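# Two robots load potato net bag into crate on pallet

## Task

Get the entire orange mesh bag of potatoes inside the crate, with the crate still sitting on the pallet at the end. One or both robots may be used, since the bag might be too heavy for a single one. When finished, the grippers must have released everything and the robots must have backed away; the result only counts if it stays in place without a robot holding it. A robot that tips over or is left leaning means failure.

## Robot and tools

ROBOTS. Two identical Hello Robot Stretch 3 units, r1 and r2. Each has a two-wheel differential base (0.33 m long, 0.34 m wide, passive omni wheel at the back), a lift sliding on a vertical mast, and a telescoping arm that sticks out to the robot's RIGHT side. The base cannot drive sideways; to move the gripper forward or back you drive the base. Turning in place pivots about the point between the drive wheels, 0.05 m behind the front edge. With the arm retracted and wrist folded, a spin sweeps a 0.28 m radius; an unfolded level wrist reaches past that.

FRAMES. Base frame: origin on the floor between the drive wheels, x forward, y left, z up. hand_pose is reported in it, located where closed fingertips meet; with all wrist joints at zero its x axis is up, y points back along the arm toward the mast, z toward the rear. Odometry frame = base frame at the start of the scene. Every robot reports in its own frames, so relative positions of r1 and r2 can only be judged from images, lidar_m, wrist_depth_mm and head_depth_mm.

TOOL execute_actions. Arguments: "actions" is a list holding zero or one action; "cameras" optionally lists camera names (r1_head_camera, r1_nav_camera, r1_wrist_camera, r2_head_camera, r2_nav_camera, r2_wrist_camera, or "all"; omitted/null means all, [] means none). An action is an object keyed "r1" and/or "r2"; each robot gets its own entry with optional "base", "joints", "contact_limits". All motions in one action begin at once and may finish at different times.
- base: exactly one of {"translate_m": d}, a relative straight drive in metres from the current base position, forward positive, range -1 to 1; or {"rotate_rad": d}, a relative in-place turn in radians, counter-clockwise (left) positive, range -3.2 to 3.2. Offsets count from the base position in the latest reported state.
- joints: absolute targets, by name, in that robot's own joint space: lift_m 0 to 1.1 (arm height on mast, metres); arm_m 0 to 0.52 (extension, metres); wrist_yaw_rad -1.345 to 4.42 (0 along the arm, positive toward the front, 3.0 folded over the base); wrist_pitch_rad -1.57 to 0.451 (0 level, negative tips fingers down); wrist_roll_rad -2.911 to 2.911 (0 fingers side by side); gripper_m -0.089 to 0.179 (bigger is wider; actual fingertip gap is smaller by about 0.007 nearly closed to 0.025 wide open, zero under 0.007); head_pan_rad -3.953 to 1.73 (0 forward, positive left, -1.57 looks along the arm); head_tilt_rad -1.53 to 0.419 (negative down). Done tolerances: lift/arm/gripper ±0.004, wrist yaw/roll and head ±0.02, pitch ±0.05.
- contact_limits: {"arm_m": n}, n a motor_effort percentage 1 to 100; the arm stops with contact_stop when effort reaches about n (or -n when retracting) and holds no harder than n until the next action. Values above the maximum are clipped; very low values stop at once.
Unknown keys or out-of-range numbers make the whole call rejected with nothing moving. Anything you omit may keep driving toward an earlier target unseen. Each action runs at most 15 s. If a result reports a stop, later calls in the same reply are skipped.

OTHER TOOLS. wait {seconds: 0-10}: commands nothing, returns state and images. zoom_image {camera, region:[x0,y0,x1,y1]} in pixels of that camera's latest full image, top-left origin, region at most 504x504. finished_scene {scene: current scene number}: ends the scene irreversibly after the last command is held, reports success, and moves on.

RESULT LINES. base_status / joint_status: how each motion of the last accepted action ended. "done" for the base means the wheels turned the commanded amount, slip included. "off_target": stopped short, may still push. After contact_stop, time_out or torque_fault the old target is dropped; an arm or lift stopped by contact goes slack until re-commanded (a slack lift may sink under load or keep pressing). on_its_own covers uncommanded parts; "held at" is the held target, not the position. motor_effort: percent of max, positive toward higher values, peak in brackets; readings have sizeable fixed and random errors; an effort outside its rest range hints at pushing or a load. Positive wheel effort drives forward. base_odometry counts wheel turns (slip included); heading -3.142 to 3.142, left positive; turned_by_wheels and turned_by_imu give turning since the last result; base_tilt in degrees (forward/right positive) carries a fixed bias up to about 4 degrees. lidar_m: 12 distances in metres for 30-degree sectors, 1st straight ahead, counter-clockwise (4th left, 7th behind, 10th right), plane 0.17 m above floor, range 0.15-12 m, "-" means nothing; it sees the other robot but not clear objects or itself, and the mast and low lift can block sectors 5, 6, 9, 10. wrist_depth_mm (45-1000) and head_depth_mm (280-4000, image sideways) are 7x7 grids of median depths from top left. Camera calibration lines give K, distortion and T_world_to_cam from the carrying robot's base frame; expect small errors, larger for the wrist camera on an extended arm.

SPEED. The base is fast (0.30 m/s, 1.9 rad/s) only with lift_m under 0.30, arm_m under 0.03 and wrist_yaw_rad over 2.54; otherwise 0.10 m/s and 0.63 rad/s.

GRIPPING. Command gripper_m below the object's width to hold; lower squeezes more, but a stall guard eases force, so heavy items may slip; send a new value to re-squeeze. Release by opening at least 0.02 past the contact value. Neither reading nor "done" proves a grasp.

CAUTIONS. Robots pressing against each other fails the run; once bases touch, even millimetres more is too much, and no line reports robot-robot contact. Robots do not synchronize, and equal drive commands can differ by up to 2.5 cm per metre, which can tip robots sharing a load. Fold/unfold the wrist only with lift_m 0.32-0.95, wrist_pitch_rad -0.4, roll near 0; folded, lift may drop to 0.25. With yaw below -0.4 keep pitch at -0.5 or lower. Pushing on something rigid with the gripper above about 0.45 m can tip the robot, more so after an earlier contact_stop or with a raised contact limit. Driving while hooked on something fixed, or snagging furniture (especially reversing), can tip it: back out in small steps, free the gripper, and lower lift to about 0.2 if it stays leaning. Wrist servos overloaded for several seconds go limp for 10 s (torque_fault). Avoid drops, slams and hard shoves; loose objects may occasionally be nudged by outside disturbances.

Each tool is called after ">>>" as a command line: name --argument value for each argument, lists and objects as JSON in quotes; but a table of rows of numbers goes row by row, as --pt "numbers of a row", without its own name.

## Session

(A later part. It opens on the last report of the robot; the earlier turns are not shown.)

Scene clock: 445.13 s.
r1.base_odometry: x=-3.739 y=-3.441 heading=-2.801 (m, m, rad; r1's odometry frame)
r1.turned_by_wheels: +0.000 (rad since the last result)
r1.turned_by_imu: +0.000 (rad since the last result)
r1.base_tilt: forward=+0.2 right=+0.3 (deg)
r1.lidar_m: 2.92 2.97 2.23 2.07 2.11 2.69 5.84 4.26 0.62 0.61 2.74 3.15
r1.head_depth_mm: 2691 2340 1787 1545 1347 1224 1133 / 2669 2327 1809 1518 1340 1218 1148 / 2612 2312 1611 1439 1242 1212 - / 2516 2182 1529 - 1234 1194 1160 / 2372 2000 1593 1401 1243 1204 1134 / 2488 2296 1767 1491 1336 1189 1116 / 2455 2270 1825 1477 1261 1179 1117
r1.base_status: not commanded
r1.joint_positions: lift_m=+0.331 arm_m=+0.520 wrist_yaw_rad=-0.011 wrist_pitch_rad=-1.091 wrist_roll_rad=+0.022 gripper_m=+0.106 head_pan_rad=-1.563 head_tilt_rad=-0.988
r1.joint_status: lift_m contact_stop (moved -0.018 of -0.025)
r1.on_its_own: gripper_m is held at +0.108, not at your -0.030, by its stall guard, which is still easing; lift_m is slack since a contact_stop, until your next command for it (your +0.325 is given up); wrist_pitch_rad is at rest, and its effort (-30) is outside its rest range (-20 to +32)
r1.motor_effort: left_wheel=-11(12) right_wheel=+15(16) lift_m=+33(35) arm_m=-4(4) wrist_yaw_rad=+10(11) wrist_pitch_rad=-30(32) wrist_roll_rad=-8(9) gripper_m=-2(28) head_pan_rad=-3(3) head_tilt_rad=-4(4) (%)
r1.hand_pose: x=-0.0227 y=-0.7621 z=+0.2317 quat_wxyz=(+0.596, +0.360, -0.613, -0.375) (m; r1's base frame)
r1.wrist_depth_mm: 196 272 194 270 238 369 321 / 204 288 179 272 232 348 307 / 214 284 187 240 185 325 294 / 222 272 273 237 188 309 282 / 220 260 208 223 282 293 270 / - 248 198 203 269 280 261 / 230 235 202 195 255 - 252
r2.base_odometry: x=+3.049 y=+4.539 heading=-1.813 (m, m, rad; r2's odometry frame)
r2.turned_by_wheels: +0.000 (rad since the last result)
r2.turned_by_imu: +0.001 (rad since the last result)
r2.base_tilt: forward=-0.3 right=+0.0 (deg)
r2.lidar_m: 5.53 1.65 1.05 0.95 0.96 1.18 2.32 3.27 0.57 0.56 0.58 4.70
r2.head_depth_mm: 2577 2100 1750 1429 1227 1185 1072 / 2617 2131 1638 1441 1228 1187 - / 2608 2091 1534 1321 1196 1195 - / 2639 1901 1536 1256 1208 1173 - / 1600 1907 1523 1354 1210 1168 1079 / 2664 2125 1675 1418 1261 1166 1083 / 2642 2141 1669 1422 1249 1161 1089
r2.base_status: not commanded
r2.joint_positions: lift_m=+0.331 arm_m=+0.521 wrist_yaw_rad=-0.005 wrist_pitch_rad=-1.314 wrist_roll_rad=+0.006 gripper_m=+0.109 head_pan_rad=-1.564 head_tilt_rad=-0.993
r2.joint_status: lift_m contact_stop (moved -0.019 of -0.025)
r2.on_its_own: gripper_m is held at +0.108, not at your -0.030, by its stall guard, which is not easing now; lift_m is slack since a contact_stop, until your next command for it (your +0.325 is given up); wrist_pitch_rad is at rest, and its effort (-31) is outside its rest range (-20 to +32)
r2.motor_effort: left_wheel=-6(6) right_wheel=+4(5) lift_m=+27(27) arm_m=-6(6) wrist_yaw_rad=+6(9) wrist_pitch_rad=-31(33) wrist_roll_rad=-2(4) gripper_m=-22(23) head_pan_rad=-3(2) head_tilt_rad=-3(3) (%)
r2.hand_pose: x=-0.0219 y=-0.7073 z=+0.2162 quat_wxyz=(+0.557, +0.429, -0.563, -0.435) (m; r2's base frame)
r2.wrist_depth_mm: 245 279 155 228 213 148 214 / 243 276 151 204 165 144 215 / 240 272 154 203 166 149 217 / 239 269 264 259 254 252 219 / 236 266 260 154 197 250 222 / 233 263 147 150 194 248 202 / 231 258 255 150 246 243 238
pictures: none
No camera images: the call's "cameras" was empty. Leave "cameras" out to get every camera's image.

>>> execute_actions --actions '[{"r1":{"joints":{"gripper_m":0.17,"lift_m":0.335}},"r2":{"joints":{"gripper_m":0.17,"lift_m":0.335}}}]' --cameras '[]'

>>> execute_actions --actions '[{"r1":{"joints":{"lift_m":0.6}},"r2":{"joints":{"lift_m":0.6}}}]' --cameras '[]'

>>> execute_actions --actions '[{"r1":{"joints":{"arm_m":0}},"r2":{"joints":{"arm_m":0}}}]' --cameras '["r1_head_camera","r2_head_camera"]'

Scene clock: 449.87 s.
r1.base_odometry: x=-3.739 y=-3.441 heading=-2.801 (m, m, rad; r1's odometry frame)
r1.turned_by_wheels: +0.001 (rad since the last result)
r1.turned_by_imu: +0.001 (rad since the last result)
r1.base_tilt: forward=+0.1 right=+0.3 (deg)
r1.lidar_m: 2.92 2.96 2.23 2.08 2.11 2.68 5.84 4.25 0.62 0.61 2.73 3.14
r1.head_depth_mm: 2690 2360 1791 1544 1356 1225 1130 / 2662 2355 1801 1520 1337 1221 1143 / 2626 2325 1608 1442 1235 1203 - / 2543 2177 1518 - 1235 1195 1154 / 2371 2003 1578 1399 1248 1211 1136 / 2494 2271 1751 1492 1344 1191 1121 / 2450 2274 1834 1472 1260 1176 1113
r1.base_status: not commanded
r1.joint_positions: lift_m=+0.335 arm_m=+0.520 wrist_yaw_rad=-0.003 wrist_pitch_rad=-1.202 wrist_roll_rad=+0.011 gripper_m=+0.170 head_pan_rad=-1.563 head_tilt_rad=-0.988
r1.joint_status: all done
r1.motor_effort: left_wheel=-1(10) right_wheel=+1(15) lift_m=+41(41) arm_m=-4(4) wrist_yaw_rad=+3(11) wrist_pitch_rad=+0(30) wrist_roll_rad=-2(8) gripper_m=+0(93) head_pan_rad=-3(3) head_tilt_rad=-4(4) (%)
r1.hand_pose: x=-0.0218 y=-0.7352 z=+0.2258 quat_wxyz=(+0.580, +0.397, -0.587, -0.403) (m; r1's base frame)
r1.wrist_depth_mm: 195 268 171 239 254 185 324 / 204 271 224 229 188 307 309 / 214 263 270 242 198 297 296 / 223 256 208 219 278 289 283 / - 248 200 205 268 280 271 / - 240 244 204 260 271 261 / 227 234 240 245 252 - 250
r2.base_odometry: x=+3.049 y=+4.539 heading=-1.813 (m, m, rad; r2's odometry frame)
r2.turned_by_wheels: +0.000 (rad since the last result)
r2.turned_by_imu: +0.001 (rad since the last result)
r2.base_tilt: forward=-0.3 right=-0.1 (deg)
r2.lidar_m: 5.53 1.65 1.05 0.95 0.96 1.17 2.32 3.28 0.57 0.56 0.59 4.70
r2.head_depth_mm: 2588 2081 1766 1432 1227 1195 1067 / 2604 2098 1630 1438 1233 1194 - / 2632 2084 1547 1319 1202 1193 - / 2607 1915 1500 1260 1208 1182 - / 1578 1928 1533 1363 1214 1165 1083 / 2648 2129 1676 1424 1259 1165 1081 / 2648 2134 1666 1435 1245 1164 1084
r2.base_status: not commanded
r2.joint_positions: lift_m=+0.334 arm_m=+0.521 wrist_yaw_rad=-0.004 wrist_pitch_rad=-1.350 wrist_roll_rad=+0.005 gripper_m=+0.170 head_pan_rad=-1.564 head_tilt_rad=-0.993
r2.joint_status: all done
r2.on_its_own: wrist_pitch_rad is at rest, and its effort (-21) is outside its rest range (-20 to +32)
r2.motor_effort: left_wheel=-3(5) right_wheel=+2(4) lift_m=+44(46) arm_m=-6(6) wrist_yaw_rad=+5(7) wrist_pitch_rad=-21(31) wrist_roll_rad=-1(2) gripper_m=+2(78) head_pan_rad=-3(2) head_tilt_rad=-3(3) (%)
r2.hand_pose: x=-0.0218 y=-0.6981 z=+0.2176 quat_wxyz=(+0.550, +0.440, -0.554, -0.444) (m; r2's base frame)
r2.wrist_depth_mm: 245 270 146 222 162 140 213 / 243 268 144 196 159 137 215 / 241 268 157 201 199 159 217 / 239 265 262 255 253 252 219 / 236 263 150 149 192 251 211 / 235 263 149 149 196 248 202 / 233 260 257 251 251 248 230
pictures: none
No camera images: the call's "cameras" was empty. Leave "cameras" out to get every camera's image.

Scene clock: 453.17 s.
r1.base_odometry: x=-3.739 y=-3.441 heading=-2.801 (m, m, rad; r1's odometry frame)
r1.turned_by_wheels: +0.000 (rad since the last result)
r1.turned_by_imu: +0.000 (rad since the last result)
r1.base_tilt: forward=+0.1 right=+0.3 (deg)
r1.lidar_m: 2.92 2.96 2.23 2.08 2.11 2.69 5.83 4.25 0.62 0.61 2.74 3.15
r1.head_depth_mm: 2684 2350 1789 1536 1354 1220 1139 / 2654 2346 1819 1520 1303 1224 - / 2636 2360 1697 1474 1232 1217 1164 / 2453 1921 - 1400 1240 1189 1153 / 2425 2097 1578 1395 1248 1203 1135 / 2491 2272 1767 1493 1340 1194 1114 / 2445 2241 1827 1468 1265 1171 1116
r1.base_status: not commanded
r1.joint_positions: lift_m=+0.600 arm_m=+0.520 wrist_yaw_rad=-0.003 wrist_pitch_rad=-1.203 wrist_roll_rad=+0.011 gripper_m=+0.170 head_pan_rad=-1.563 head_tilt_rad=-0.988
r1.joint_status: all done
r1.motor_effort: left_wheel=-2(0) right_wheel=+1(1) lift_m=+43(46) arm_m=-4(5) wrist_yaw_rad=+2(3) wrist_pitch_rad=+1(1) wrist_roll_rad=-2(2) gripper_m=+0(0) head_pan_rad=-3(3) head_tilt_rad=-3(4) (%)
r1.hand_pose: x=-0.0218 y=-0.7350 z=+0.4906 quat_wxyz=(+0.579, +0.397, -0.586, -0.403) (m; r1's base frame)
r1.wrist_depth_mm: 576 585 510 542 616 545 683 / 557 563 555 529 610 507 663 / 522 537 545 500 587 475 646 / 505 435 534 504 567 472 604 / - 416 514 513 537 441 590 / - 403 495 514 527 667 565 / 461 360 468 495 508 - 556
r2.base_odometry: x=+3.049 y=+4.539 heading=-1.813 (m, m, rad; r2's odometry frame)
r2.turned_by_wheels: +0.000 (rad since the last result)
r2.turned_by_imu: +0.001 (rad since the last result)
r2.base_tilt: forward=-0.3 right=-0.1 (deg)
r2.lidar_m: 5.53 1.65 1.05 0.95 0.96 1.17 2.32 3.26 0.57 0.56 0.58 4.69
r2.head_depth_mm: 2568 2110 1766 1432 1220 1214 1087 / 2601 2100 1633 1437 1359 - - / 2622 2169 1534 1317 1207 1188 - / 2360 1829 1509 1294 1214 1178 - / 2460 1890 1528 1347 1208 1170 1078 / 2676 2123 1668 1424 1260 1165 1079 / 2641 2146 1664 1433 1245 1161 1084
r2.base_status: not commanded
r2.joint_positions: lift_m=+0.599 arm_m=+0.520 wrist_yaw_rad=-0.003 wrist_pitch_rad=-1.418 wrist_roll_rad=+0.005 gripper_m=+0.170 head_pan_rad=-1.564 head_tilt_rad=-0.993
r2.joint_status: all done
r2.motor_effort: left_wheel=-2(8) right_wheel=+0(3) lift_m=+44(58) arm_m=-2(6) wrist_yaw_rad=+5(4) wrist_pitch_rad=-1(20) wrist_roll_rad=-1(1) gripper_m=+0(4) head_pan_rad=-3(2) head_tilt_rad=-3(3) (%)
r2.hand_pose: x=-0.0217 y=-0.6804 z=+0.4810 quat_wxyz=(+0.535, +0.458, -0.538, -0.463) (m; r2's base frame)
r2.wrist_depth_mm: 531 433 515 460 504 415 496 / 539 432 514 452 473 423 490 / 540 424 521 463 506 431 503 / 534 419 520 468 510 433 504 / 551 539 524 457 515 402 501 / 564 - 444 432 418 376 502 / 560 549 538 534 528 517 530
pictures: none
No camera images: the call's "cameras" was empty. Leave "cameras" out to get every camera's image.

Scene clock: 458.17 s.
r1.base_odometry: x=-3.739 y=-3.441 heading=-2.801 (m, m, rad; r1's odometry frame)
r1.turned_by_wheels: +0.000 (rad since the last result)
r1.turned_by_imu: +0.001 (rad since the last result)
r1.base_tilt: forward=+0.2 right=+0.4 (deg)
r1.lidar_m: 2.92 2.97 2.22 2.08 2.10 2.68 5.82 4.25 0.62 0.61 2.73 3.14
r1.head_depth_mm: 2673 2389 1789 1541 1354 1236 1138 / 2693 2316 1804 1520 1338 1232 - / 2623 2323 1598 1434 1234 1188 - / 2457 2135 1578 1399 1235 1186 - / 2526 2161 1621 1394 1248 1212 1117 / 2514 2307 1756 1492 1338 1184 1122 / 2452 2292 1846 1464 1258 1179 1119
r1.base_status: not commanded
r1.joint_positions: lift_m=+0.600 arm_m=+0.001 wrist_yaw_rad=-0.001 wrist_pitch_rad=-1.203 wrist_roll_rad=+0.009 gripper_m=+0.170 head_pan_rad=-1.563 head_tilt_rad=-0.988
r1.joint_status: all done
r1.motor_effort: left_wheel=-1(1) right_wheel=+1(1) lift_m=+43(43) arm_m=-5(8) wrist_yaw_rad=+1(2) wrist_pitch_rad=+1(1) wrist_roll_rad=-1(2) gripper_m=+0(0) head_pan_rad=-3(3) head_tilt_rad=-4(4) (%)
r1.hand_pose: x=-0.0217 y=-0.2152 z=+0.4906 quat_wxyz=(+0.580, +0.398, -0.585, -0.403) (m; r1's base frame)
r1.wrist_depth_mm: 692 589 606 578 541 667 702 / 549 664 587 605 623 652 664 / 628 573 577 583 596 631 638 / 628 643 660 678 691 623 636 / - 623 650 659 677 704 725 / - 603 634 640 667 684 694 / 571 589 592 - 639 - 677
r2.base_odometry: x=+3.049 y=+4.539 heading=-1.813 (m, m, rad; r2's odometry frame)
r2.turned_by_wheels: +0.000 (rad since the last result)
r2.turned_by_imu: +0.001 (rad since the last result)
r2.base_tilt: forward=-0.4 right=-0.1 (deg)
r2.lidar_m: 5.52 1.65 1.05 0.95 0.96 1.17 2.31 3.27 0.57 0.56 0.59 4.70
r2.head_depth_mm: 2587 2099 1774 1425 1229 1182 1086 / 2627 2112 1638 1436 1227 - - / 2634 2096 1536 1320 1206 - - / 2551 1957 1526 1290 1211 1178 - / 2558 1891 1527 1360 1212 1174 1076 / 2670 2133 1683 1421 1264 1163 1083 / 2676 2154 1682 1433 1240 1169 1078
r2.base_status: not commanded
r2.joint_positions: lift_m=+0.599 arm_m=+0.003 wrist_yaw_rad=-0.002 wrist_pitch_rad=-1.418 wrist_roll_rad=+0.004 gripper_m=+0.170 head_pan_rad=-1.564 head_tilt_rad=-0.993
r2.joint_status: all done
joint sent to its limit — the command would take r2.arm_m past its lower limit, so that joint was sent only as far as its limit.
r2.motor_effort: left_wheel=-1(1) right_wheel=+0(0) lift_m=+44(43) arm_m=-2(1) wrist_yaw_rad=+2(4) wrist_pitch_rad=+0(1) wrist_roll_rad=-1(1) gripper_m=-1(0) head_pan_rad=-2(2) head_tilt_rad=-3(3) (%)
r2.hand_pose: x=-0.0217 y=-0.1629 z=+0.4810 quat_wxyz=(+0.535, +0.459, -0.538, -0.462) (m; r2's base frame)
r2.wrist_depth_mm: 532 540 533 616 519 501 502 / 530 528 536 537 603 621 614 / 582 654 653 635 634 625 619 / 661 659 648 644 636 630 621 / 669 665 648 643 - 627 619 / 674 - 659 658 - - 626 / 677 673 658 659 - 642 627
pictures: r1_head_camera (sideways: a quarter turn clockwise sets it upright), r2_head_camera (sideways: a quarter turn clockwise sets it upright)
camera_calibration (this result's frames):
r1_head_camera: T_world_to_cam=[[0.0409422, 0.790552, -0.611025, 0.813734], [0.998272, -0.0581582, -0.00835579, 0.00701502], [-0.0421418, -0.609627, -0.791567, 0.988145], [0, 0, 0, 1]] pos_world=[0.00132322, -0.0404911, 1.27945]
r2_head_camera: T_world_to_cam=[[0.0571294, 0.83525, -0.546895, 0.728448], [0.998245, -0.0563331, 0.0182429, -0.0306266], [-0.0155709, -0.546978, -0.837002, 1.04933], [0, 0, 0, 1]] pos_world=[0.00529604, -0.036201, 1.27724]
Images, in order (width x height): r1_head_camera 896x504, r2_head_camera 896x504.

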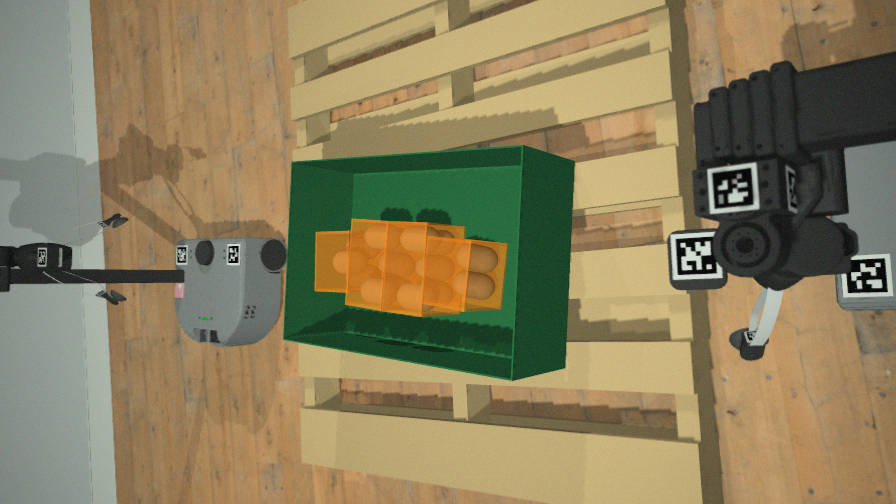

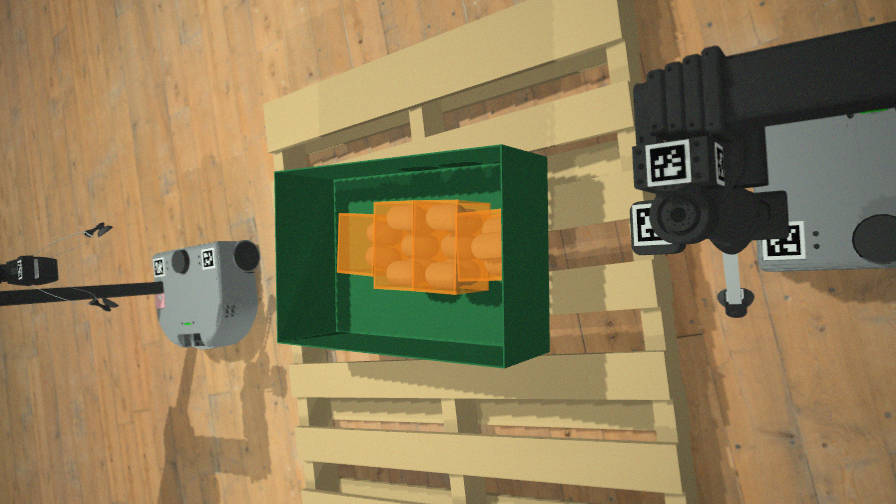

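Done; robots are clear of it.

>>> finished_scene --scene 1

The scene is finished: the task was done.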